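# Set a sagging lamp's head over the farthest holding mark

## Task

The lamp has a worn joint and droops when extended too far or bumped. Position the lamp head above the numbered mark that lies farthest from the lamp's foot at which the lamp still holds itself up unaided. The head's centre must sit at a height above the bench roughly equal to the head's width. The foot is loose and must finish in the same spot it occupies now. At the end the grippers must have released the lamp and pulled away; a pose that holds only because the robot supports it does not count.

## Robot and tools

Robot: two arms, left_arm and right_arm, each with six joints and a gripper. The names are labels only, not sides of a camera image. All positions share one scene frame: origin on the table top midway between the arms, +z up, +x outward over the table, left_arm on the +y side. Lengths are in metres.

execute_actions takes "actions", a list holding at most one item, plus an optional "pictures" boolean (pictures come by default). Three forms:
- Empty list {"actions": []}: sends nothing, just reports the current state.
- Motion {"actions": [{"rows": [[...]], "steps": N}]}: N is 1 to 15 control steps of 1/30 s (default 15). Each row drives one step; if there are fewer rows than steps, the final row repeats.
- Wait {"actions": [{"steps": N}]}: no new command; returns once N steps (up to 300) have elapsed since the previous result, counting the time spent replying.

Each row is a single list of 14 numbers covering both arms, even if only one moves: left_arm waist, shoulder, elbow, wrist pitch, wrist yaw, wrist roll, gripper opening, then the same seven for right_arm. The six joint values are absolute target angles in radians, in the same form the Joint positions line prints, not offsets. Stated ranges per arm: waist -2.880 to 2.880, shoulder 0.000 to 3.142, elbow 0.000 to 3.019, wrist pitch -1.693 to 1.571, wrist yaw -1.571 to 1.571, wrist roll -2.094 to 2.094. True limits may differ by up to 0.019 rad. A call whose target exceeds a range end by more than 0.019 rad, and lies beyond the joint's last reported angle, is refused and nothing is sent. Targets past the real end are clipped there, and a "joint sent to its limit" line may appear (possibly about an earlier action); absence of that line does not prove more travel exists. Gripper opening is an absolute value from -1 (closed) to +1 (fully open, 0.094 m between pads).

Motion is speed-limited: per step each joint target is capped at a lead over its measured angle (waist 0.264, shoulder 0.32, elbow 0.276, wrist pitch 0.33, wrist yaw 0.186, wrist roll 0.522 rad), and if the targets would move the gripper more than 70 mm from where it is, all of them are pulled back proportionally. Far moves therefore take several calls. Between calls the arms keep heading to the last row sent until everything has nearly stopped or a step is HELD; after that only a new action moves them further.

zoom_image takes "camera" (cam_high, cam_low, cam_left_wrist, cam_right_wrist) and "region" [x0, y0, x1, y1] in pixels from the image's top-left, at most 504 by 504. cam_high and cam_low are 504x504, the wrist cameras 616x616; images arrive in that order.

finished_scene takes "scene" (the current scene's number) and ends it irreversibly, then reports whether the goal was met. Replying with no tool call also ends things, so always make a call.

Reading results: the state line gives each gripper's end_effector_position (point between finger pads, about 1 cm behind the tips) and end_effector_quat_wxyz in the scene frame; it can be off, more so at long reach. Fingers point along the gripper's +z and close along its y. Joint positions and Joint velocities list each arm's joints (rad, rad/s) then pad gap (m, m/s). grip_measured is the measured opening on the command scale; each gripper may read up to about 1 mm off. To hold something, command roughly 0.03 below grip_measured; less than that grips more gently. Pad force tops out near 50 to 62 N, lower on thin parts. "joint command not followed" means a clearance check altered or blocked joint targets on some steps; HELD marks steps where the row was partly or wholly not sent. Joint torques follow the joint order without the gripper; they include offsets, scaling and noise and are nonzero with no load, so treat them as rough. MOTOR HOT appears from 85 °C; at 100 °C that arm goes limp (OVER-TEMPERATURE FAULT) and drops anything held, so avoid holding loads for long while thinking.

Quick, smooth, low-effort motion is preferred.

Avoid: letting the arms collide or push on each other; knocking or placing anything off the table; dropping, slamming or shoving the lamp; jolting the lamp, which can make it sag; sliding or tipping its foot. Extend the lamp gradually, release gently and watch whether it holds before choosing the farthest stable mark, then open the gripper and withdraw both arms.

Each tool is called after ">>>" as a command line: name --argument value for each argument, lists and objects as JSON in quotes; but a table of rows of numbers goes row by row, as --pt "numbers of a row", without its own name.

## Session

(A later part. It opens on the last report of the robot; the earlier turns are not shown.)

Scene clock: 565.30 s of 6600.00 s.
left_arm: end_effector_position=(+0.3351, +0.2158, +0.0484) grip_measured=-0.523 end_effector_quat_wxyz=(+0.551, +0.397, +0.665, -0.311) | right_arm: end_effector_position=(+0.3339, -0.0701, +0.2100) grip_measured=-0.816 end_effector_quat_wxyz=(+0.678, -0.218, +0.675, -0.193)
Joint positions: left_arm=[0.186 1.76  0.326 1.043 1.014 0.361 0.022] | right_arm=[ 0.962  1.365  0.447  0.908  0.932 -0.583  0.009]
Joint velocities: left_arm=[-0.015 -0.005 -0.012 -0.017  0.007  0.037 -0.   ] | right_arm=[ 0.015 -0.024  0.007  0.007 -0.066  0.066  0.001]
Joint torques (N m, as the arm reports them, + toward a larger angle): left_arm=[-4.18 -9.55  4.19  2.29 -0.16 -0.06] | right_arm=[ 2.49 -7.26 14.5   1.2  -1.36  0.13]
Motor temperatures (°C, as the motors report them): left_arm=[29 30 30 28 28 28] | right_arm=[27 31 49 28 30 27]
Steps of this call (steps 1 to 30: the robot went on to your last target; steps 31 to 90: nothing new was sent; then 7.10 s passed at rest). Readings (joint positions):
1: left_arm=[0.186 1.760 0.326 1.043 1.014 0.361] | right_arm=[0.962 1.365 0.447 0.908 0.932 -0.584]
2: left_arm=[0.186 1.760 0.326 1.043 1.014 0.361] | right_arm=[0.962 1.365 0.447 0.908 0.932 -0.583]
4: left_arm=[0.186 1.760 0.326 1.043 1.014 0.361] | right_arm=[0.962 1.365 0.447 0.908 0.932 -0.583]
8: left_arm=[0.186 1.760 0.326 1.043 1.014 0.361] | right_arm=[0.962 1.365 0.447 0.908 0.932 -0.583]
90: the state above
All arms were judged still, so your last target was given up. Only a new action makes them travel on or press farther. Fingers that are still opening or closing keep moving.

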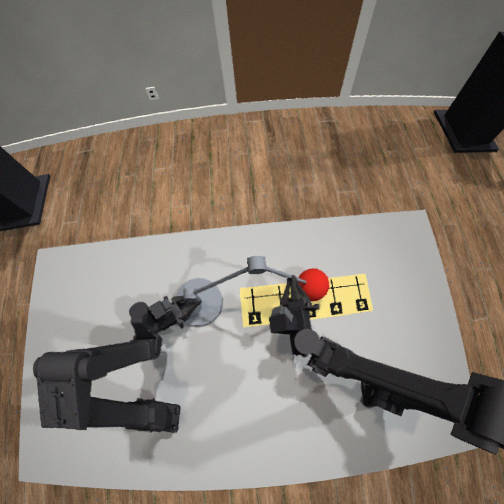

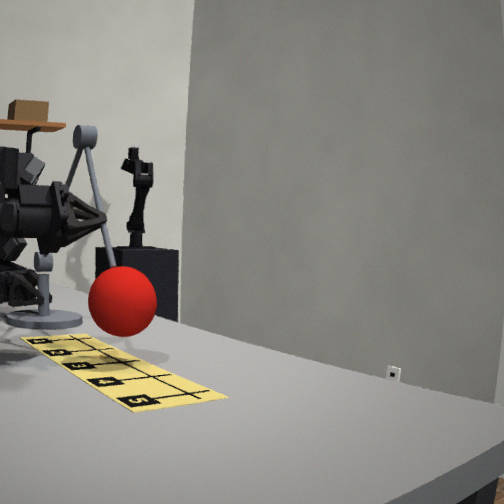

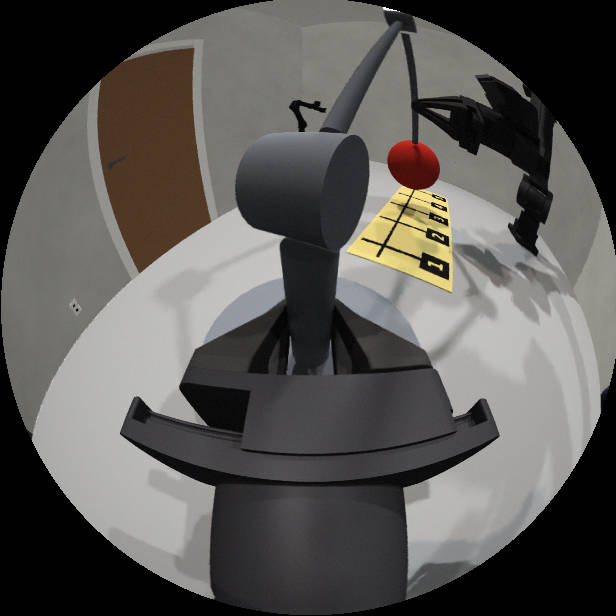

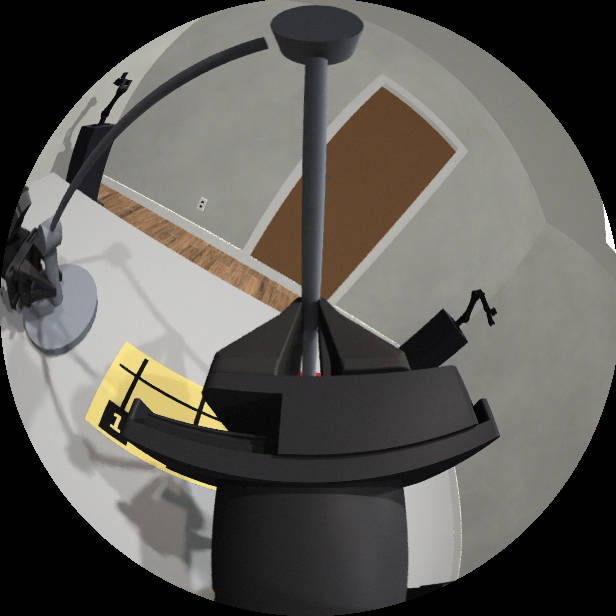

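>>> execute_actions --actions '[{"rows": [[0.16,1.765,0.345,1.055,1.005,0.36,-0.555,1.011,1.367,0.547,0.9073,0.902,-0.579,-0.842],[0.16,1.765,0.345,1.055,1.005,0.36,-0.555,1.010,1.367,0.550,0.9073,0.902,-0.580,-0.842],[0.16,1.765,0.345,1.055,1.005,0.36,-0.555,1.009,1.367,0.553,0.9073,0.903,-0.581,-0.842],[0.16,1.765,0.345,1.055,1.005,0.36,-0.555,1.008,1.367,0.556,0.9073,0.903,-0.582,-0.842],[0.16,1.765,0.345,1.055,1.005,0.36,-0.555,1.007,1.367,0.559,0.9073,0.904,-0.583,-0.842],[0.16,1.765,0.345,1.055,1.005,0.36,-0.555,1.006,1.367,0.562,0.9073,0.904,-0.584,-0.842],[0.16,1.765,0.345,1.055,1.005,0.36,-0.555,1.005,1.367,0.565,0.9073,0.905,-0.585,-0.842],[0.16,1.765,0.345,1.055,1.005,0.36,-0.555,1.005,1.367,0.568,0.9073,0.905,-0.586,-0.842],[0.16,1.765,0.345,1.055,1.005,0.36,-0.555,1.005,1.367,0.570,0.9073,0.905,-0.586,-0.842]], "steps": 15}]' --pictures true

>>> zoom_image --camera "cam_low" --region '[0, 240, 250, 420]'

>>> zoom_image --camera "cam_high" --region '[160, 240, 380, 340]'

Scene clock: 570.37 s of 6600.00 s.
left_arm: end_effector_position=(+0.3354, +0.2160, +0.0483) grip_measured=-0.523 end_effector_quat_wxyz=(+0.551, +0.396, +0.666, -0.310) | right_arm: end_effector_position=(+0.3365, -0.0670, +0.2143) grip_measured=-0.816 end_effector_quat_wxyz=(+0.680, -0.214, +0.674, -0.193)
Joint positions: left_arm=[0.186 1.76  0.326 1.044 1.012 0.359 0.022] | right_arm=[ 0.962  1.368  0.462  0.905  0.935 -0.583  0.009]
Joint velocities: left_arm=[-0.005 -0.015 -0.002 -0.007 -0.007 -0.007 -0.001] | right_arm=[ 0.005  0.005  0.002 -0.007 -0.037 -0.081  0.001]
Joint torques (N m, as the arm reports them, + toward a larger angle): left_arm=[-4.07 -9.6   4.24  2.27 -0.1  -0.05] | right_arm=[ 2.64 -7.31 15.15  1.23 -1.33  0.08]
Motor temperatures (°C, as the motors report them): left_arm=[29 30 30 28 28 28] | right_arm=[27 31 50 28 30 27]
Steps of this call (steps 1 to 90: nothing new was sent; then 1.57 s passed at rest; steps 91 to 105: all 15 steps of this action). Readings (joint positions):
91: left_arm=[0.186 1.760 0.326 1.043 1.014 0.361] | right_arm=[0.962 1.365 0.447 0.908 0.932 -0.583]
92: left_arm=[0.186 1.760 0.326 1.043 1.014 0.361] | right_arm=[0.962 1.365 0.447 0.908 0.932 -0.583]
94: left_arm=[0.186 1.760 0.326 1.043 1.014 0.361] | right_arm=[0.962 1.365 0.447 0.908 0.932 -0.583]
98: left_arm=[0.186 1.760 0.326 1.043 1.014 0.360] | right_arm=[0.962 1.366 0.452 0.908 0.935 -0.583]
105: the state above

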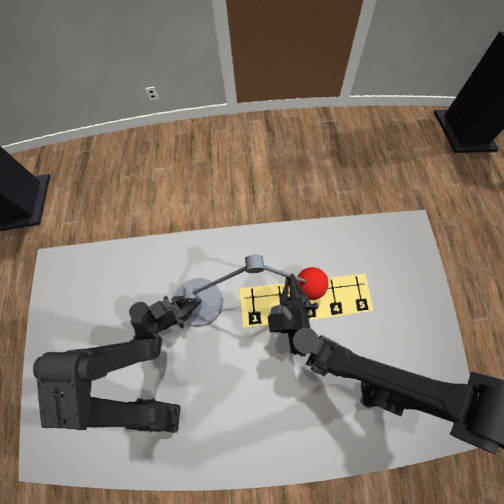

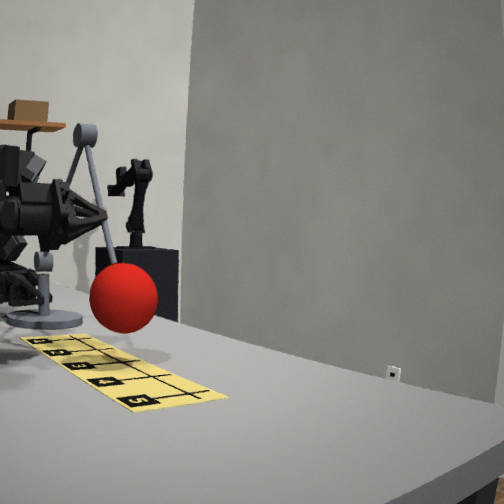

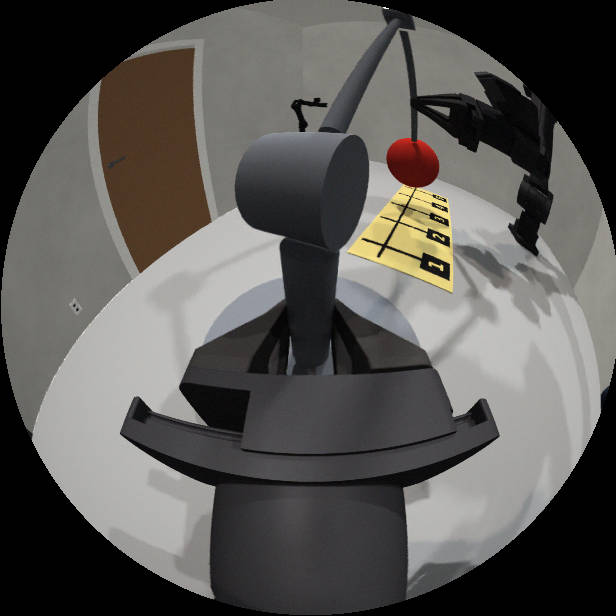

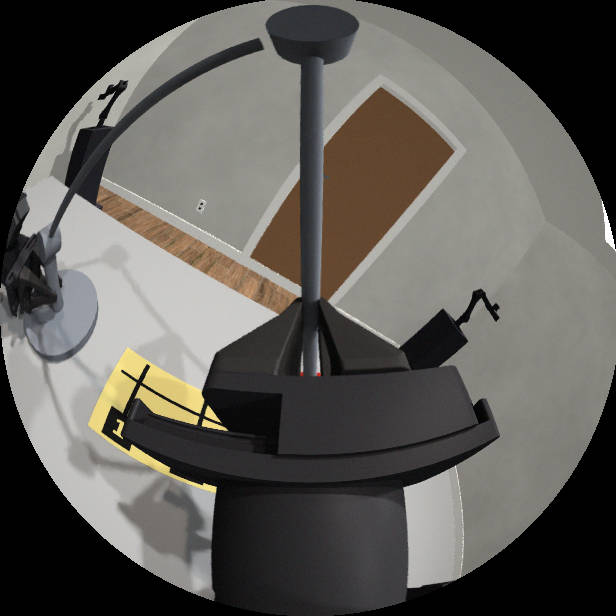

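Region (0, 240, 250, 420) of cam_low's 504x504 image, scaled by 2.016, with more detail than that image has; it fills the top 363 rows of this view, and the rest is white.

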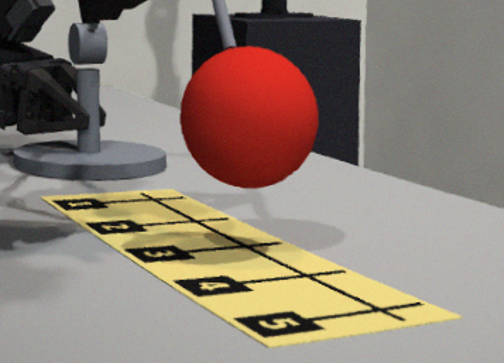

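Region (160, 240, 380, 340) of cam_high's 504x504 image, scaled by 2.291, with more detail than that image has; it fills the top 229 rows of this view, and the rest is white.

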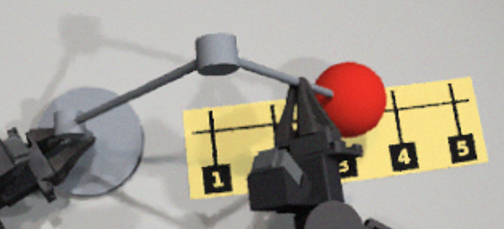

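>>> execute_actions --actions '[{"rows": [[0.16,1.765,0.345,1.055,1.005,0.36,-0.555,1.004,1.366,0.572,0.9073,0.905,-0.586,-0.842],[0.16,1.765,0.345,1.055,1.005,0.36,-0.555,1.003,1.365,0.574,0.9073,0.905,-0.586,-0.842],[0.16,1.765,0.345,1.055,1.005,0.36,-0.555,1.002,1.364,0.576,0.9073,0.905,-0.586,-0.842],[0.16,1.765,0.345,1.055,1.005,0.36,-0.555,1.001,1.363,0.578,0.9073,0.905,-0.586,-0.842],[0.16,1.765,0.345,1.055,1.005,0.36,-0.555,1.000,1.362,0.580,0.9073,0.905,-0.586,-0.842],[0.16,1.765,0.345,1.055,1.005,0.36,-0.555,0.999,1.361,0.582,0.9073,0.905,-0.586,-0.842],[0.16,1.765,0.345,1.055,1.005,0.36,-0.555,0.998,1.360,0.584,0.9073,0.905,-0.586,-0.842]], "steps": 15}]' --pictures true

>>> zoom_image --camera "cam_low" --region '[0, 240, 250, 420]'

>>> zoom_image --camera "cam_high" --region '[160, 240, 380, 340]'

Scene clock: 578.30 s of 6600.00 s.
left_arm: end_effector_position=(+0.3357, +0.2161, +0.0484) grip_measured=-0.523 end_effector_quat_wxyz=(+0.551, +0.395, +0.667, -0.310) | right_arm: end_effector_position=(+0.3383, -0.0644, +0.2182) grip_measured=-0.816 end_effector_quat_wxyz=(+0.682, -0.212, +0.673, -0.191)
Joint positions: left_arm=[0.186 1.76  0.326 1.045 1.01  0.357 0.022] | right_arm=[ 0.962  1.368  0.472  0.903  0.935 -0.585  0.009]
Joint velocities: left_arm=[-0.005 -0.024 -0.022 -0.002 -0.007 -0.022 -0.001] | right_arm=[ 0.005 -0.015  0.002  0.012 -0.022 -0.007 -0.001]
Joint torques (N m, as the arm reports them, + toward a larger angle): left_arm=[-4.15 -9.64  4.23  2.21 -0.04 -0.01] | right_arm=[ 2.09 -8.83 15.54  1.31 -1.22  0.06]
Motor temperatures (°C, as the motors report them): left_arm=[29 30 30 28 28 28] | right_arm=[27 32 53 28 30 27]
Steps of this call (steps 1 to 15: the robot went on to your last target; steps 16 to 90: nothing new was sent; then 4.43 s passed at rest; steps 91 to 105: all 15 steps of this action). Readings (joint positions):
91: left_arm=[0.186 1.760 0.326 1.044 1.012 0.359] | right_arm=[0.962 1.368 0.462 0.905 0.935 -0.583]
92: left_arm=[0.186 1.760 0.326 1.044 1.012 0.359] | right_arm=[0.962 1.368 0.462 0.905 0.935 -0.583]
94: left_arm=[0.186 1.760 0.326 1.044 1.012 0.359] | right_arm=[0.962 1.368 0.463 0.905 0.935 -0.583]
98: left_arm=[0.186 1.760 0.326 1.044 1.011 0.358] | right_arm=[0.962 1.368 0.468 0.904 0.935 -0.583]
105: the state above

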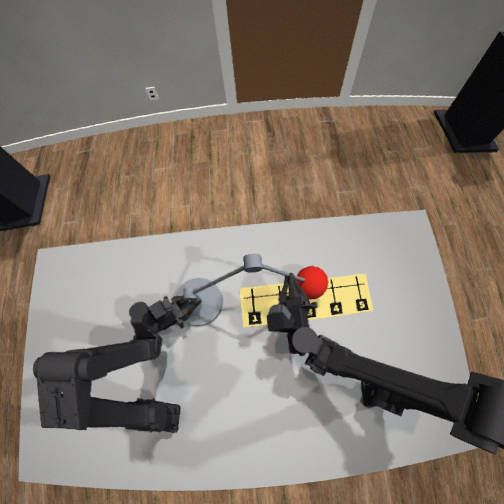

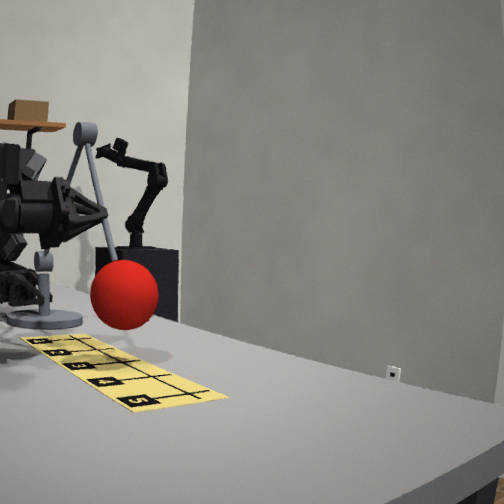

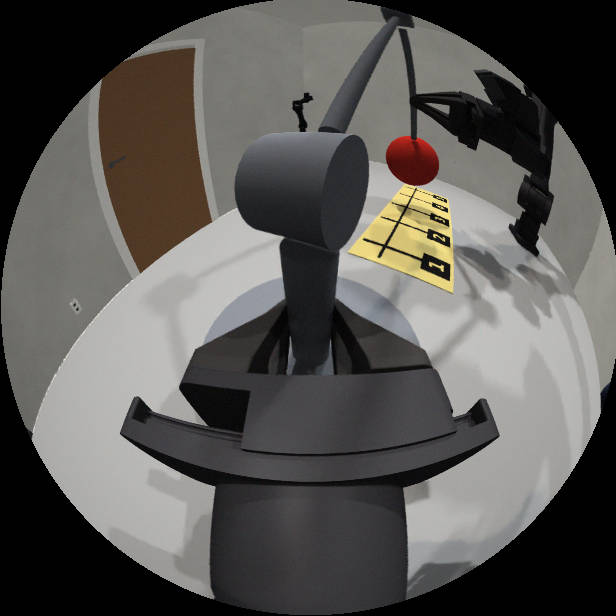

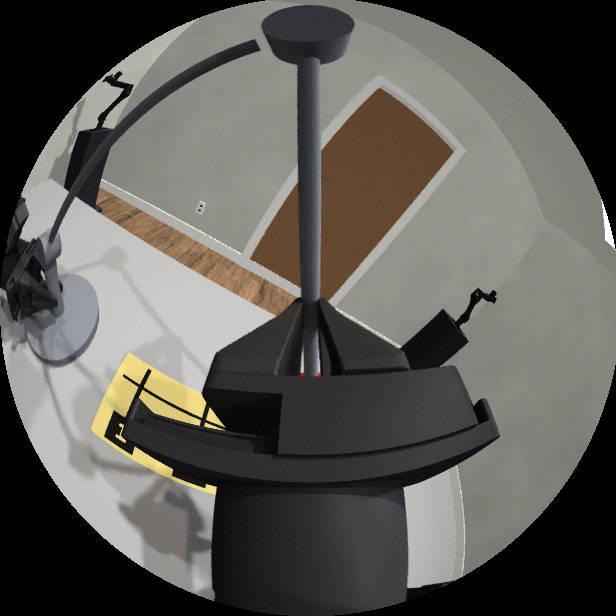

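Region (0, 240, 250, 420) of cam_low's 504x504 image, scaled by 2.016, with more detail than that image has; it fills the top 363 rows of this view, and the rest is white.

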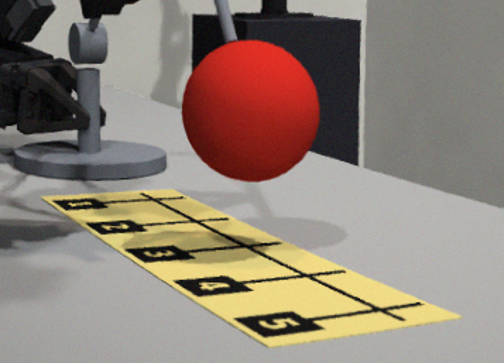

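Region (160, 240, 380, 340) of cam_high's 504x504 image, scaled by 2.291, with more detail than that image has; it fills the top 229 rows of this view, and the rest is white.

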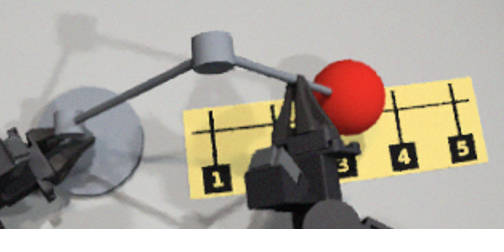

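>>> execute_actions --actions '[{"rows": [[0.162,1.765,0.345,1.055,1.005,0.36,-0.555,0.996,1.3605,0.577,0.907,0.908,-0.586,-0.842],[0.164,1.765,0.345,1.055,1.005,0.36,-0.555,0.994,1.361,0.570,0.907,0.911,-0.586,-0.842],[0.166,1.765,0.345,1.055,1.005,0.36,-0.555,0.992,1.3615,0.563,0.907,0.914,-0.586,-0.842],[0.168,1.765,0.345,1.055,1.005,0.36,-0.555,0.990,1.362,0.556,0.907,0.917,-0.586,-0.842],[0.170,1.765,0.345,1.055,1.005,0.36,-0.555,0.988,1.3625,0.549,0.906,0.920,-0.586,-0.842],[0.172,1.765,0.345,1.055,1.005,0.36,-0.555,0.986,1.363,0.542,0.906,0.923,-0.586,-0.842],[0.174,1.765,0.345,1.055,1.005,0.36,-0.555,0.984,1.3635,0.535,0.906,0.926,-0.586,-0.842],[0.176,1.765,0.345,1.055,1.005,0.36,-0.555,0.982,1.364,0.528,0.906,0.929,-0.586,-0.842],[0.178,1.765,0.345,1.055,1.005,0.36,-0.555,0.980,1.3645,0.521,0.905,0.932,-0.586,-0.842],[0.180,1.765,0.345,1.055,1.005,0.36,-0.555,0.978,1.365,0.514,0.905,0.935,-0.586,-0.842],[0.182,1.765,0.345,1.055,1.005,0.36,-0.555,0.976,1.3655,0.507,0.905,0.938,-0.586,-0.842],[0.184,1.765,0.345,1.055,1.005,0.36,-0.555,0.974,1.366,0.501,0.905,0.940,-0.586,-0.842],[0.185,1.765,0.345,1.055,1.005,0.36,-0.555,0.972,1.366,0.496,0.905,0.942,-0.586,-0.842],[0.186,1.765,0.345,1.055,1.005,0.36,-0.555,0.970,1.366,0.493,0.905,0.943,-0.586,-0.842],[0.186,1.765,0.345,1.055,1.005,0.36,-0.555,0.969,1.366,0.491,0.905,0.944,-0.586,-0.842]], "steps": 15}]' --pictures false

>>> execute_actions --actions '[{"steps": 10}]' --pictures true

>>> zoom_image --camera "cam_low" --region '[0, 240, 250, 420]'

Scene clock: 589.33 s of 6600.00 s.
left_arm: end_effector_position=(+0.3359, +0.2163, +0.0483) grip_measured=-0.523 end_effector_quat_wxyz=(+0.551, +0.395, +0.667, -0.309) | right_arm: end_effector_position=(+0.3386, -0.0663, +0.2160) grip_measured=-0.816 end_effector_quat_wxyz=(+0.679, -0.210, +0.675, -0.197)
Joint positions: left_arm=[0.186 1.76  0.326 1.045 1.009 0.357 0.022] | right_arm=[ 0.962  1.372  0.472  0.901  0.949 -0.585  0.009]
Joint velocities: left_arm=[-0.005 -0.005  0.012 -0.002 -0.022 -0.081 -0.001] | right_arm=[ 0.024  0.005  0.002 -0.002  0.081 -0.051  0.001]
Joint torques (N m, as the arm reports them, + toward a larger angle): left_arm=[-1.95 -9.63  4.23  2.25  0.02 -0.03] | right_arm=[ 0.82 -7.67  8.21  1.49 -0.21  0.07]
Motor temperatures (°C, as the motors report them): left_arm=[29 30 30 28 28 28] | right_arm=[27 32 54 28 31 27]
Steps of this call (steps 1 to 15: the robot went on to your last target; steps 16 to 90: nothing new was sent; then 7.53 s passed at rest; steps 91 to 105: all 15 steps of this action). Readings (joint positions):
91: left_arm=[0.186 1.760 0.326 1.045 1.010 0.357] | right_arm=[0.962 1.368 0.472 0.903 0.935 -0.585]
92: left_arm=[0.186 1.760 0.326 1.045 1.010 0.357] | right_arm=[0.962 1.368 0.472 0.903 0.936 -0.585]
94: left_arm=[0.186 1.760 0.326 1.045 1.010 0.357] | right_arm=[0.962 1.368 0.472 0.903 0.937 -0.585]
98: left_arm=[0.186 1.760 0.326 1.045 1.010 0.357] | right_arm=[0.962 1.369 0.472 0.901 0.941 -0.585]
105: the state above

Scene clock: 589.67 s of 6600.00 s.
left_arm: end_effector_position=(+0.3359, +0.2163, +0.0483) grip_measured=-0.523 end_effector_quat_wxyz=(+0.551, +0.395, +0.667, -0.309) | right_arm: end_effector_position=(+0.3386, -0.0663, +0.2160) grip_measured=-0.816 end_effector_quat_wxyz=(+0.679, -0.210, +0.675, -0.197)
Joint positions: left_arm=[0.186 1.76  0.326 1.045 1.009 0.357 0.022] | right_arm=[ 0.962  1.372  0.472  0.901  0.949 -0.585  0.009]
Joint velocities: left_arm=[-0.015 -0.005  0.012  0.012  0.066 -0.051  0.   ] | right_arm=[-0.024 -0.015 -0.017 -0.017  0.051  0.022  0.   ]
Joint torques (N m, as the arm reports them, + toward a larger angle): left_arm=[-1.87 -9.59  4.21  2.23  0.01 -0.02] | right_arm=[-0.04 -8.98  8.3   1.16 -0.29  0.04]
Motor temperatures (°C, as the motors report them): left_arm=[29 30 30 28 28 28] | right_arm=[27 32 54 28 31 27]
Steps of this call (steps 1 to 10: the robot went on to your last target). Readings (joint positions):
1: left_arm=[0.186 1.760 0.326 1.045 1.009 0.357] | right_arm=[0.962 1.372 0.472 0.901 0.949 -0.585]
2: left_arm=[0.186 1.760 0.326 1.045 1.009 0.357] | right_arm=[0.962 1.372 0.472 0.901 0.949 -0.585]
4: left_arm=[0.186 1.760 0.326 1.045 1.009 0.357] | right_arm=[0.962 1.372 0.472 0.901 0.949 -0.585]
8: left_arm=[0.186 1.760 0.326 1.045 1.009 0.357] | right_arm=[0.962 1.372 0.472 0.901 0.949 -0.585]
10: the state above

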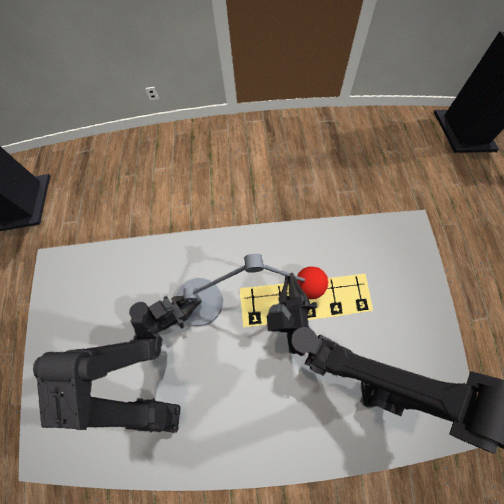

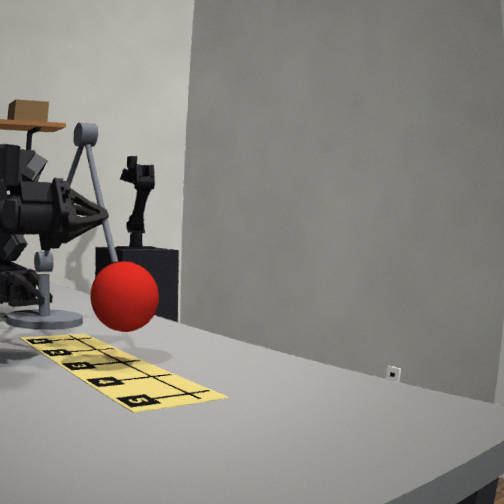

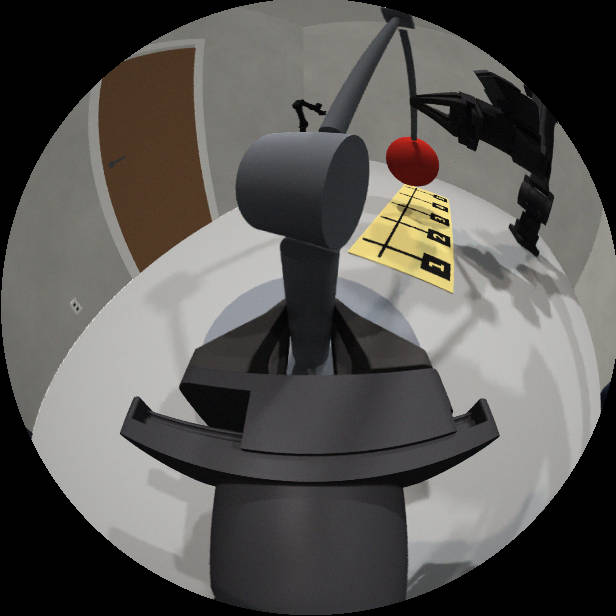

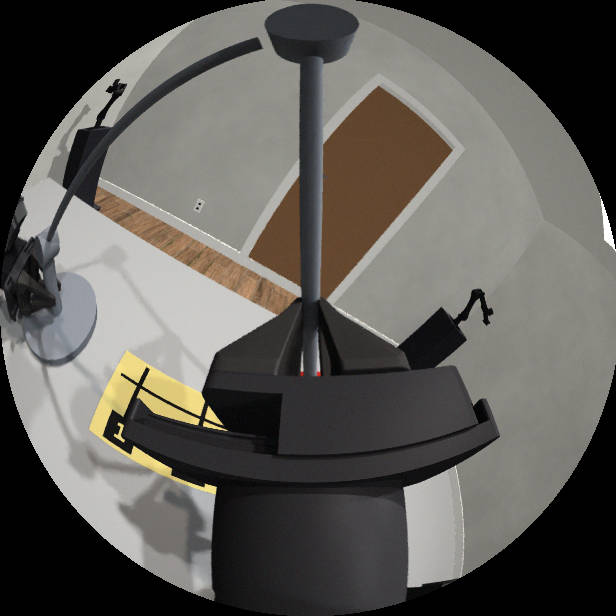

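Region (0, 240, 250, 420) of cam_low's 504x504 image, scaled by 2.016, with more detail than that image has; it fills the top 363 rows of this view, and the rest is white.

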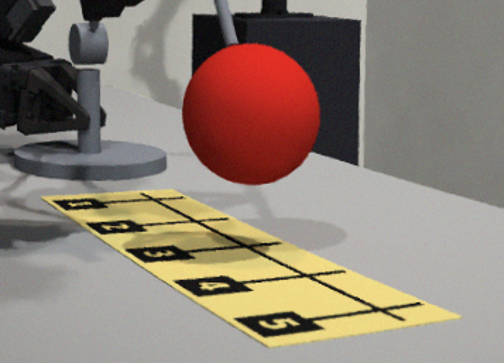

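>>> execute_actions --actions '[{"rows": [[0.186,1.765,0.345,1.055,1.005,0.36,-0.555,0.968,1.367,0.490,0.904,0.945,-0.586,-0.836],[0.186,1.765,0.345,1.055,1.005,0.36,-0.555,0.967,1.368,0.489,0.904,0.946,-0.586,-0.830],[0.186,1.765,0.345,1.055,1.005,0.36,-0.555,0.966,1.369,0.488,0.903,0.947,-0.586,-0.824],[0.186,1.765,0.345,1.055,1.005,0.36,-0.555,0.965,1.369,0.487,0.903,0.948,-0.586,-0.818],[0.186,1.765,0.345,1.055,1.005,0.36,-0.555,0.965,1.369,0.486,0.903,0.949,-0.586,-0.812],[0.186,1.765,0.345,1.055,1.005,0.36,-0.555,0.965,1.369,0.486,0.903,0.949,-0.586,-0.805],[0.186,1.765,0.345,1.055,1.005,0.36,-0.555,0.965,1.369,0.486,0.903,0.949,-0.586,-0.795],[0.186,1.765,0.345,1.055,1.005,0.36,-0.555,0.965,1.369,0.486,0.903,0.949,-0.586,-0.780],[0.186,1.765,0.345,1.055,1.005,0.36,-0.555,0.965,1.369,0.486,0.903,0.949,-0.586,-0.760],[0.186,1.765,0.345,1.055,1.005,0.36,-0.555,0.965,1.369,0.486,0.903,0.949,-0.586,-0.740],[0.186,1.765,0.345,1.055,1.005,0.36,-0.555,0.965,1.369,0.486,0.903,0.949,-0.586,-0.715],[0.186,1.765,0.345,1.055,1.005,0.36,-0.555,0.965,1.369,0.486,0.903,0.949,-0.586,-0.690],[0.186,1.765,0.345,1.055,1.005,0.36,-0.555,0.965,1.369,0.486,0.903,0.949,-0.586,-0.665],[0.186,1.765,0.345,1.055,1.005,0.36,-0.555,0.965,1.369,0.486,0.903,0.949,-0.586,-0.640],[0.186,1.765,0.345,1.055,1.005,0.36,-0.555,0.965,1.369,0.486,0.903,0.949,-0.586,-0.620]], "steps": 15}]' --pictures false

>>> execute_actions --actions '[{"steps": 20}]' --pictures true

>>> zoom_image --camera "cam_right_wrist" --region '[250, 260, 370, 390]'

>>> zoom_image --camera "cam_low" --region '[0, 240, 250, 420]'

Scene clock: 599.10 s of 6600.00 s.
left_arm: end_effector_position=(+0.3359, +0.2163, +0.0482) grip_measured=-0.523 end_effector_quat_wxyz=(+0.551, +0.395, +0.667, -0.309) | right_arm: end_effector_position=(+0.3386, -0.0667, +0.2154) grip_measured=-0.633 end_effector_quat_wxyz=(+0.678, -0.209, +0.676, -0.199)
Joint positions: left_arm=[0.186 1.761 0.326 1.045 1.009 0.357 0.022] | right_arm=[ 0.962  1.374  0.472  0.901  0.952 -0.585  0.017]
Joint velocities: left_arm=[ 0.015 -0.015  0.007  0.027 -0.037 -0.037  0.001] | right_arm=[ 0.015  0.005 -0.012 -0.007 -0.081  0.022  0.021]
Joint torques (N m, as the arm reports them, + toward a larger angle): left_arm=[-1.85 -9.67  4.19  2.24  0.02 -0.02] | right_arm=[ 0.07 -8.64  7.84  1.22 -0.2   0.04]
Motor temperatures (°C, as the motors report them): left_arm=[29 30 30 28 28 28] | right_arm=[27 32 50 28 30 27]
Steps of this call (steps 1 to 15: the robot went on to your last target; steps 16 to 90: nothing new was sent; then 5.93 s passed at rest; steps 91 to 105: all 15 steps of this action). Readings (joint positions):
91: left_arm=[0.186 1.760 0.326 1.045 1.009 0.357] | right_arm=[0.962 1.372 0.472 0.901 0.949 -0.585]
92: left_arm=[0.186 1.760 0.326 1.045 1.009 0.357] | right_arm=[0.962 1.372 0.472 0.901 0.949 -0.585]
94: left_arm=[0.186 1.760 0.326 1.045 1.009 0.357] | right_arm=[0.962 1.373 0.472 0.901 0.951 -0.585]
98: left_arm=[0.186 1.761 0.326 1.045 1.009 0.357] | right_arm=[0.962 1.374 0.472 0.901 0.953 -0.585]
105: the state above

Scene clock: 599.77 s of 6600.00 s.
left_arm: end_effector_position=(+0.3359, +0.2163, +0.0482) grip_measured=-0.523 end_effector_quat_wxyz=(+0.551, +0.395, +0.667, -0.309) | right_arm: end_effector_position=(+0.3386, -0.0667, +0.2154) grip_measured=-0.622 end_effector_quat_wxyz=(+0.678, -0.209, +0.676, -0.199)
Joint positions: left_arm=[0.186 1.761 0.326 1.045 1.009 0.357 0.022] | right_arm=[ 0.962  1.374  0.472  0.901  0.952 -0.585  0.018]
Joint velocities: left_arm=[-0.005 -0.015 -0.002 -0.022 -0.022  0.007 -0.   ] | right_arm=[-0.015  0.005 -0.017  0.007 -0.095  0.007 -0.   ]
Joint torques (N m, as the arm reports them, + toward a larger angle): left_arm=[-1.95 -9.77  4.22  2.22  0.02 -0.01] | right_arm=[-0.21 -7.74  7.68  1.29 -0.18  0.02]
Motor temperatures (°C, as the motors report them): left_arm=[29 30 30 28 28 28] | right_arm=[27 32 50 28 30 27]
Steps of this call (steps 1 to 15: the robot went on to your last target; steps 16 to 20: nothing new was sent). Readings (joint positions):
1: left_arm=[0.186 1.761 0.326 1.045 1.009 0.357] | right_arm=[0.962 1.374 0.472 0.901 0.952 -0.585]
2: left_arm=[0.186 1.761 0.326 1.045 1.009 0.357] | right_arm=[0.962 1.374 0.472 0.901 0.952 -0.585]
4: left_arm=[0.186 1.761 0.326 1.045 1.009 0.357] | right_arm=[0.962 1.374 0.472 0.901 0.952 -0.585]
8: left_arm=[0.186 1.761 0.326 1.045 1.009 0.357] | right_arm=[0.962 1.374 0.472 0.901 0.952 -0.585]
20: the state above
All arms were judged still, so your last target was given up. Only a new action makes them travel on or press farther. Fingers that are still opening or closing keep moving.

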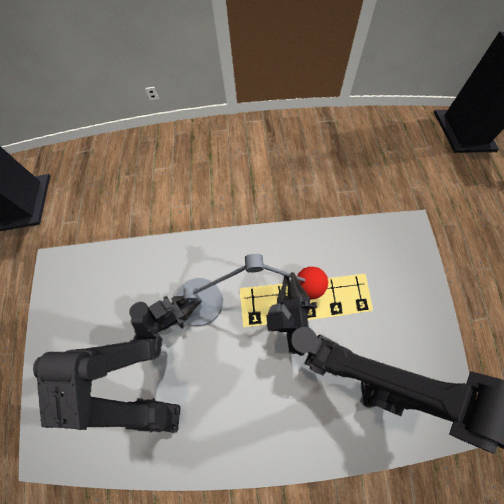

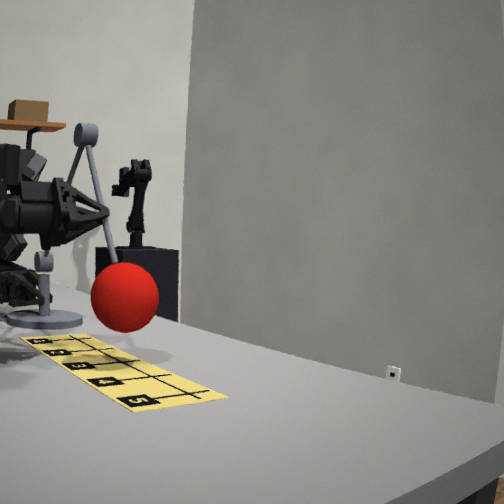

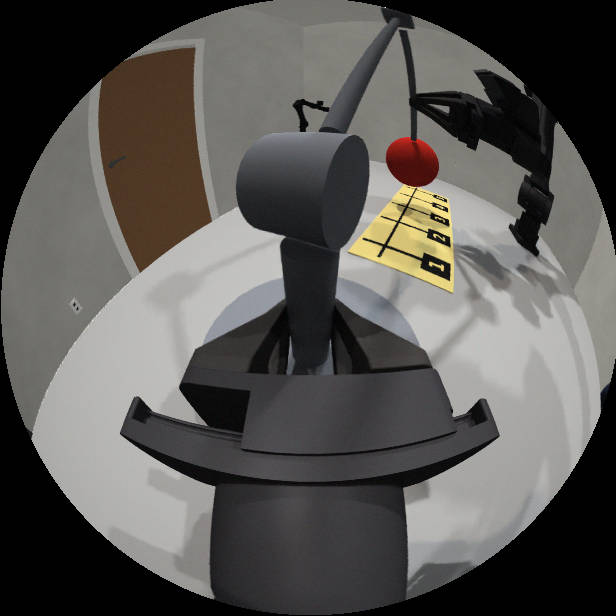

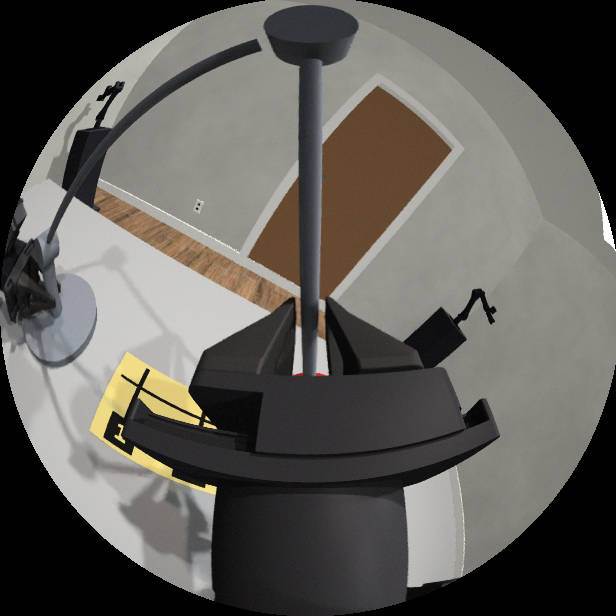

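Region (250, 260, 370, 390) of cam_right_wrist's 616x616 image, scaled by 3.877, with more detail than that image has; it fills the left 465 columns of this view, and the rest is white.

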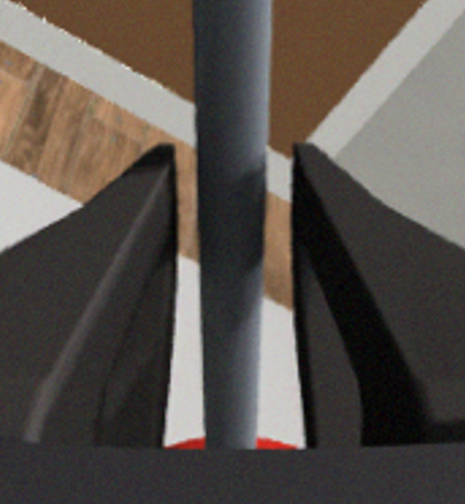

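Region (0, 240, 250, 420) of cam_low's 504x504 image, scaled by 2.016, with more detail than that image has; it fills the top 363 rows of this view, and the rest is white.

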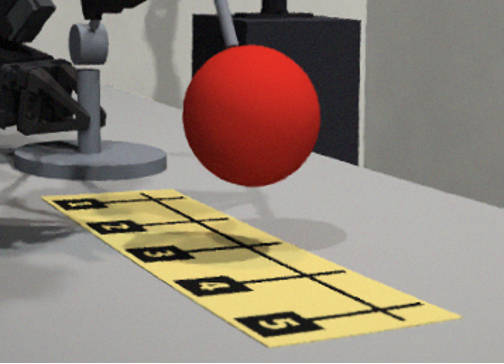

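>>> execute_actions --actions '[{"rows": [[0.186,1.765,0.345,1.055,1.005,0.36,-0.555,0.965,1.369,0.486,0.903,0.949,-0.586,-0.58],[0.186,1.765,0.345,1.055,1.005,0.36,-0.555,0.965,1.369,0.486,0.903,0.949,-0.586,-0.53],[0.186,1.765,0.345,1.055,1.005,0.36,-0.555,0.965,1.369,0.486,0.903,0.949,-0.586,-0.47],[0.186,1.765,0.345,1.055,1.005,0.36,-0.555,0.965,1.369,0.486,0.903,0.949,-0.586,-0.40],[0.186,1.765,0.345,1.055,1.005,0.36,-0.555,0.965,1.369,0.486,0.903,0.949,-0.586,-0.32],[0.186,1.765,0.345,1.055,1.005,0.36,-0.555,0.965,1.369,0.486,0.903,0.949,-0.586,-0.24],[0.186,1.765,0.345,1.055,1.005,0.36,-0.555,0.965,1.369,0.486,0.903,0.949,-0.586,-0.15],[0.186,1.765,0.345,1.055,1.005,0.36,-0.555,0.965,1.369,0.486,0.903,0.949,-0.586,-0.06],[0.186,1.765,0.345,1.055,1.005,0.36,-0.555,0.965,1.369,0.486,0.903,0.949,-0.586,0.03],[0.186,1.765,0.345,1.055,1.005,0.36,-0.555,0.965,1.369,0.486,0.903,0.949,-0.586,0.12],[0.186,1.765,0.345,1.055,1.005,0.36,-0.555,0.965,1.369,0.486,0.903,0.949,-0.586,0.20],[0.186,1.765,0.345,1.055,1.005,0.36,-0.555,0.965,1.369,0.486,0.903,0.949,-0.586,0.28],[0.186,1.765,0.345,1.055,1.005,0.36,-0.555,0.965,1.369,0.486,0.903,0.949,-0.586,0.35],[0.186,1.765,0.345,1.055,1.005,0.36,-0.555,0.965,1.369,0.486,0.903,0.949,-0.586,0.41],[0.186,1.765,0.345,1.055,1.005,0.36,-0.555,0.965,1.369,0.486,0.903,0.949,-0.586,0.45]], "steps": 15}]' --pictures false

>>> execute_actions --actions '[{"rows": [[0.186,1.765,0.344,1.054,1.005,0.36,-0.555,0.9688,1.3672,0.484,0.9028,0.9529,-0.586,0.45],[0.186,1.765,0.343,1.054,1.006,0.36,-0.555,0.9744,1.3646,0.481,0.9026,0.9587,-0.586,0.45],[0.186,1.764,0.342,1.053,1.006,0.359,-0.555,0.9819,1.3610,0.477,0.9022,0.9664,-0.586,0.45],[0.186,1.764,0.341,1.053,1.007,0.359,-0.555,0.9913,1.3565,0.472,0.9017,0.9761,-0.586,0.45],[0.186,1.764,0.340,1.052,1.007,0.359,-0.555,1.0025,1.3512,0.466,0.9012,0.9877,-0.586,0.45],[0.186,1.763,0.339,1.051,1.008,0.358,-0.555,1.0156,1.3450,0.459,0.9006,1.0012,-0.586,0.45],[0.186,1.763,0.338,1.051,1.008,0.358,-0.555,1.0288,1.3387,0.452,0.8999,1.0148,-0.586,0.45],[0.186,1.763,0.337,1.050,1.008,0.358,-0.549,1.0438,1.3316,0.444,0.8992,1.0303,-0.586,0.45],[0.186,1.763,0.336,1.049,1.008,0.358,-0.543,1.0588,1.3245,0.436,0.8985,1.0458,-0.586,0.45],[0.186,1.763,0.335,1.049,1.008,0.358,-0.537,1.0738,1.3174,0.428,0.8978,1.0612,-0.586,0.45],[0.186,1.763,0.335,1.049,1.008,0.358,-0.531,1.0888,1.3103,0.420,0.8971,1.0767,-0.586,0.45],[0.186,1.763,0.335,1.049,1.008,0.358,-0.525,1.1047,1.3027,0.4115,0.8963,1.0932,-0.586,0.45],[0.186,1.763,0.335,1.049,1.008,0.358,-0.518,1.1206,1.2951,0.403,0.8955,1.1096,-0.586,0.45],[0.186,1.763,0.335,1.049,1.008,0.358,-0.510,1.1366,1.2876,0.3945,0.8948,1.1261,-0.586,0.45],[0.186,1.763,0.335,1.049,1.008,0.358,-0.500,1.1525,1.280,0.386,0.894,1.1425,-0.586,0.45]], "steps": 15}]' --pictures false

>>> execute_actions --actions '[{"rows": [[0.186,1.763,0.335,1.049,1.008,0.358,-0.485,1.1644,1.2662,0.3786,0.8875,1.1488,-0.586,0.45],[0.186,1.763,0.335,1.049,1.008,0.358,-0.46,1.1763,1.2523,0.3713,0.8810,1.1551,-0.586,0.45],[0.186,1.763,0.335,1.049,1.008,0.358,-0.42,1.1897,1.2368,0.3630,0.8738,1.1622,-0.586,0.45],[0.186,1.763,0.335,1.049,1.008,0.358,-0.36,1.2031,1.2212,0.3547,0.8665,1.1693,-0.586,0.45],[0.186,1.763,0.335,1.049,1.008,0.358,-0.29,1.2180,1.2039,0.3455,0.8584,1.1772,-0.586,0.45],[0.186,1.763,0.335,1.049,1.008,0.358,-0.21,1.2328,1.1866,0.3363,0.8503,1.1850,-0.586,0.45],[0.186,1.763,0.335,1.049,1.008,0.358,-0.12,1.2477,1.1693,0.3271,0.8422,1.1929,-0.586,0.45],[0.186,1.763,0.335,1.049,1.008,0.358,-0.03,1.2626,1.1520,0.3179,0.8341,1.2008,-0.586,0.45],[0.186,1.763,0.335,1.049,1.008,0.358,0.07,1.2775,1.1347,0.3087,0.8260,1.2087,-0.586,0.45],[0.186,1.763,0.335,1.049,1.008,0.358,0.17,1.2923,1.1174,0.2995,0.8179,1.2165,-0.586,0.45],[0.186,1.763,0.335,1.049,1.008,0.358,0.27,1.3072,1.1001,0.2903,0.8098,1.2244,-0.586,0.45],[0.186,1.763,0.335,1.049,1.008,0.358,0.37,1.3221,1.0828,0.2811,0.8017,1.2323,-0.586,0.45],[0.186,1.763,0.335,1.049,1.008,0.358,0.46,1.3370,1.0655,0.2719,0.7936,1.2402,-0.586,0.45],[0.186,1.763,0.335,1.049,1.008,0.358,0.54,1.3503,1.0499,0.2636,0.7863,1.2472,-0.586,0.45],[0.186,1.763,0.335,1.049,1.008,0.358,0.60,1.3637,1.0343,0.2554,0.7790,1.2543,-0.586,0.45]], "steps": 15}]' --pictures false

>>> execute_actions --actions '[{"rows": [[0.188,1.762,0.334,1.049,1.010,0.358,0.60,1.3756,1.0205,0.2480,0.7725,1.2606,-0.586,0.45],[0.191,1.761,0.333,1.048,1.013,0.358,0.60,1.3875,1.0067,0.2406,0.7660,1.2669,-0.586,0.45],[0.196,1.759,0.331,1.048,1.018,0.359,0.60,1.3979,0.9946,0.2342,0.7604,1.2724,-0.586,0.45],[0.202,1.756,0.329,1.047,1.024,0.359,0.60,1.4075,0.9835,0.2283,0.7552,1.2775,-0.586,0.45],[0.209,1.753,0.326,1.046,1.032,0.360,0.60,1.4161,0.9734,0.2230,0.7505,1.2820,-0.586,0.45],[0.217,1.750,0.323,1.045,1.040,0.361,0.60,1.4235,0.9648,0.2184,0.7464,1.2860,-0.586,0.45],[0.226,1.746,0.319,1.043,1.049,0.361,0.60,1.4301,0.9572,0.2143,0.7429,1.2894,-0.586,0.45],[0.236,1.742,0.315,1.042,1.060,0.362,0.60,1.4354,0.9510,0.2110,0.7399,1.2923,-0.586,0.45],[0.247,1.737,0.311,1.040,1.071,0.363,0.60,1.4399,0.9458,0.2083,0.7375,1.2946,-0.586,0.45],[0.258,1.732,0.306,1.039,1.082,0.364,0.60,1.4435,0.9416,0.2060,0.7356,1.2965,-0.586,0.45],[0.270,1.727,0.302,1.037,1.095,0.365,0.60,1.4461,0.9385,0.2044,0.7341,1.2980,-0.586,0.45],[0.282,1.722,0.297,1.035,1.107,0.366,0.60,1.4479,0.9364,0.2033,0.7331,1.2989,-0.586,0.45],[0.294,1.717,0.292,1.034,1.119,0.367,0.60,1.4491,0.9350,0.2026,0.7325,1.2995,-0.586,0.45],[0.306,1.712,0.287,1.032,1.132,0.368,0.60,1.45,0.934,0.202,0.732,1.30,-0.586,0.45],[0.318,1.706,0.283,1.030,1.144,0.369,0.60,1.45,0.934,0.202,0.732,1.30,-0.586,0.45]], "steps": 15}]' --pictures true

Scene clock: 670.17 s of 6600.00 s.
left_arm: end_effector_position=(+0.3359, +0.2163, +0.0482) grip_measured=-0.523 end_effector_quat_wxyz=(+0.551, +0.395, +0.667, -0.309) | right_arm: end_effector_position=(+0.3386, -0.0667, +0.2154) grip_measured=+0.425 end_effector_quat_wxyz=(+0.678, -0.209, +0.676, -0.199)
Joint positions: left_arm=[0.186 1.761 0.326 1.045 1.009 0.357 0.022] | right_arm=[ 0.962  1.374  0.472  0.901  0.952 -0.585  0.067]
Joint velocities: left_arm=[ 0.005 -0.015 -0.002 -0.007 -0.051  0.095 -0.   ] | right_arm=[-0.015  0.005 -0.007  0.002 -0.037 -0.037  0.047]
Joint torques (N m, as the arm reports them, + toward a larger angle): left_arm=[-1.86 -9.65  4.2   2.22  0.02 -0.02] | right_arm=[-0.96 -8.84  7.71  1.04 -0.17  0.1 ]
Motor temperatures (°C, as the motors report them): left_arm=[29 30 30 28 28 28] | right_arm=[27 32 46 28 29 27]
Steps of this call (steps 1 to 90: nothing new was sent; then 66.90 s passed at rest; steps 91 to 105: all 15 steps of this action). Readings (joint positions):
91: left_arm=[0.186 1.761 0.326 1.045 1.009 0.357] | right_arm=[0.962 1.374 0.472 0.901 0.952 -0.585]
92: left_arm=[0.186 1.761 0.326 1.045 1.009 0.357] | right_arm=[0.962 1.374 0.472 0.901 0.952 -0.585]
94: left_arm=[0.186 1.761 0.326 1.045 1.009 0.357] | right_arm=[0.962 1.374 0.472 0.901 0.952 -0.585]
98: left_arm=[0.186 1.761 0.326 1.045 1.009 0.357] | right_arm=[0.962 1.374 0.472 0.901 0.952 -0.585]
105: the state above

Scene clock: 670.67 s of 6600.00 s.
left_arm: end_effector_position=(+0.3359, +0.2163, +0.0482) grip_measured=-0.500 end_effector_quat_wxyz=(+0.551, +0.395, +0.667, -0.309) | right_arm: end_effector_position=(+0.2861, -0.0655, +0.2164) grip_measured=+0.448 end_effector_quat_wxyz=(+0.678, -0.201, +0.677, -0.204)
Joint positions: left_arm=[0.186 1.761 0.326 1.045 1.009 0.357 0.024] | right_arm=[ 1.114  1.31   0.415  0.901  1.123 -0.585  0.068]
Joint velocities: left_arm=[-0.005 -0.005 -0.002  0.002 -0.022 -0.022  0.005] | right_arm=[ 0.464 -0.269 -0.237  0.007  0.462 -0.007 -0.   ]
Joint torques (N m, as the arm reports them, + toward a larger angle): left_arm=[-1.77 -9.98  3.39  1.96  0.1  -0.05] | right_arm=[ 0.73 -7.95  5.44  0.62  0.06  0.04]
Motor temperatures (°C, as the motors report them): left_arm=[29 30 30 28 28 28] | right_arm=[27 32 46 28 29 27]
Steps of this call (steps 1 to 15: all 15 steps of this action). Readings (joint positions):
1: left_arm=[0.186 1.761 0.326 1.045 1.009 0.357] | right_arm=[0.962 1.374 0.472 0.901 0.952 -0.585]
2: left_arm=[0.186 1.761 0.326 1.045 1.009 0.357] | right_arm=[0.962 1.374 0.472 0.901 0.953 -0.585]
4: left_arm=[0.186 1.761 0.326 1.045 1.009 0.357] | right_arm=[0.965 1.374 0.472 0.901 0.965 -0.585]
8: left_arm=[0.186 1.761 0.326 1.045 1.009 0.357] | right_arm=[0.998 1.367 0.469 0.901 1.013 -0.585]
15: the state above

Scene clock: 671.17 s of 6600.00 s.
left_arm: end_effector_position=(+0.3359, +0.2163, +0.0482) grip_measured=+0.564 end_effector_quat_wxyz=(+0.551, +0.395, +0.667, -0.309) | right_arm: end_effector_position=(+0.2106, -0.0844, +0.2278) grip_measured=+0.448 end_effector_quat_wxyz=(+0.690, -0.225, +0.667, -0.166)
Joint positions: left_arm=[0.186 1.761 0.326 1.045 1.009 0.357 0.073] | right_arm=[ 1.329  1.073  0.285  0.814  1.244 -0.585  0.068]
Joint velocities: left_arm=[-0.005 -0.015 -0.002  0.002  0.037 -0.022  0.068] | right_arm=[ 0.425 -0.484 -0.256 -0.242  0.183 -0.022 -0.001]
Joint torques (N m, as the arm reports them, + toward a larger angle): left_arm=[-1.92 -9.85  3.46  1.97  0.11 -0.05] | right_arm=[ 0.39 -3.51  6.15  0.39  0.1   0.07]
Motor temperatures (°C, as the motors report them): left_arm=[29 30 30 28 28 28] | right_arm=[27 32 46 28 29 27]
Steps of this call (steps 1 to 15: all 15 steps of this action). Readings (joint positions):
1: left_arm=[0.186 1.761 0.326 1.045 1.009 0.357] | right_arm=[1.130 1.302 0.406 0.901 1.135 -0.585]
2: left_arm=[0.186 1.761 0.326 1.045 1.009 0.357] | right_arm=[1.145 1.292 0.398 0.901 1.144 -0.585]
4: left_arm=[0.186 1.761 0.326 1.045 1.009 0.357] | right_arm=[1.171 1.269 0.381 0.895 1.158 -0.585]
8: left_arm=[0.186 1.761 0.326 1.045 1.009 0.357] | right_arm=[1.224 1.203 0.348 0.868 1.189 -0.585]
15: the state above

Scene clock: 671.67 s of 6600.00 s.
left_arm: end_effector_position=(+0.3235, +0.2402, +0.0598) grip_measured=+0.599 end_effector_quat_wxyz=(+0.559, +0.388, +0.656, -0.327) | right_arm: end_effector_position=(+0.1798, -0.0995, +0.2251) grip_measured=+0.448 end_effector_quat_wxyz=(+0.694, -0.245, +0.661, -0.147)
Joint positions: left_arm=[0.283 1.73  0.3   1.043 1.13  0.358 0.075] | right_arm=[ 1.437  0.947  0.216  0.752  1.295 -0.585  0.068]
Joint velocities: left_arm=[ 0.366 -0.2   -0.154 -0.061  0.344 -0.007 -0.002] | right_arm=[-0.005 -0.024  0.002 -0.027 -0.051 -0.037  0.   ]
Joint torques (N m, as the arm reports them, + toward a larger angle): left_arm=[ -0.94 -10.61   1.96   1.28   0.2    0.07] | right_arm=[ 0.24 -2.76  6.82  0.39  0.11  0.05]
Motor temperatures (°C, as the motors report them): left_arm=[29 30 30 28 28 28] | right_arm=[27 32 46 28 29 27]
Steps of this call (steps 1 to 15: all 15 steps of this action). Readings (joint positions):
1: left_arm=[0.186 1.761 0.326 1.045 1.009 0.357] | right_arm=[1.343 1.057 0.276 0.806 1.250 -0.585]
2: left_arm=[0.186 1.761 0.326 1.045 1.009 0.357] | right_arm=[1.356 1.042 0.268 0.799 1.257 -0.585]
4: left_arm=[0.186 1.761 0.326 1.045 1.016 0.357] | right_arm=[1.379 1.015 0.253 0.787 1.268 -0.585]
8: left_arm=[0.200 1.760 0.326 1.045 1.048 0.357] | right_arm=[1.414 0.974 0.231 0.767 1.285 -0.585]
15: the state above

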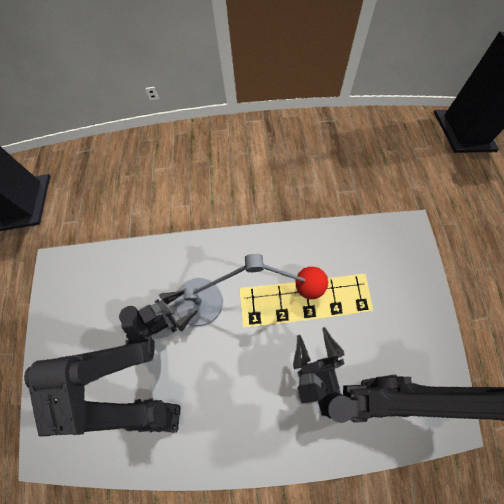

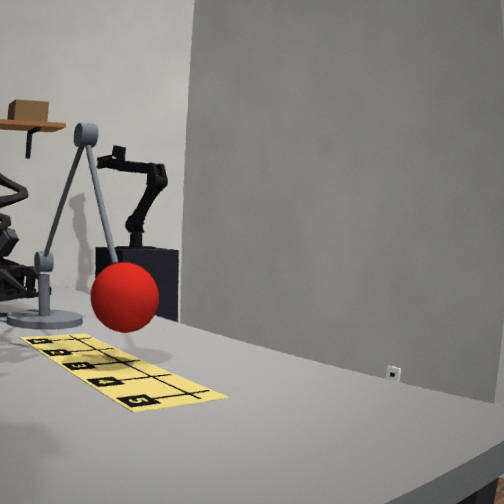

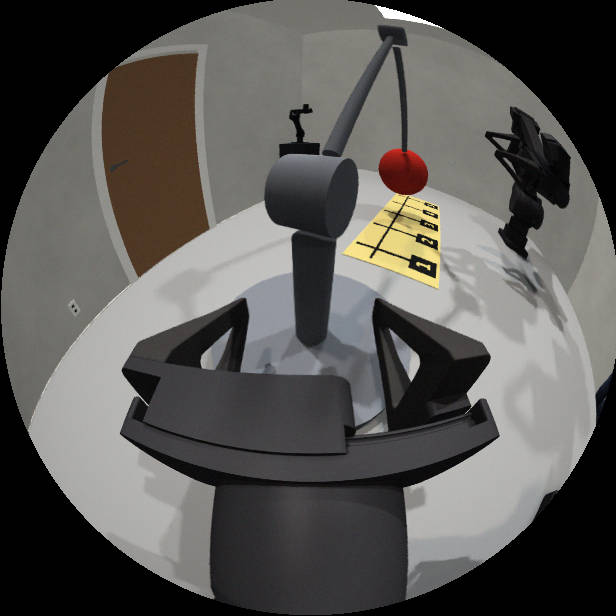

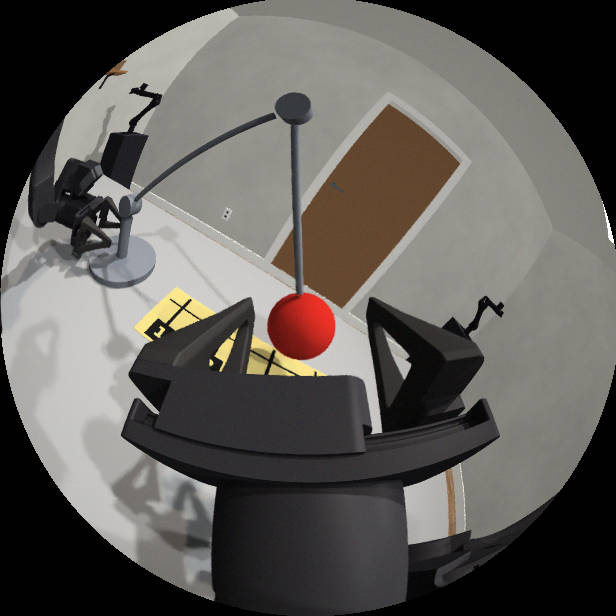

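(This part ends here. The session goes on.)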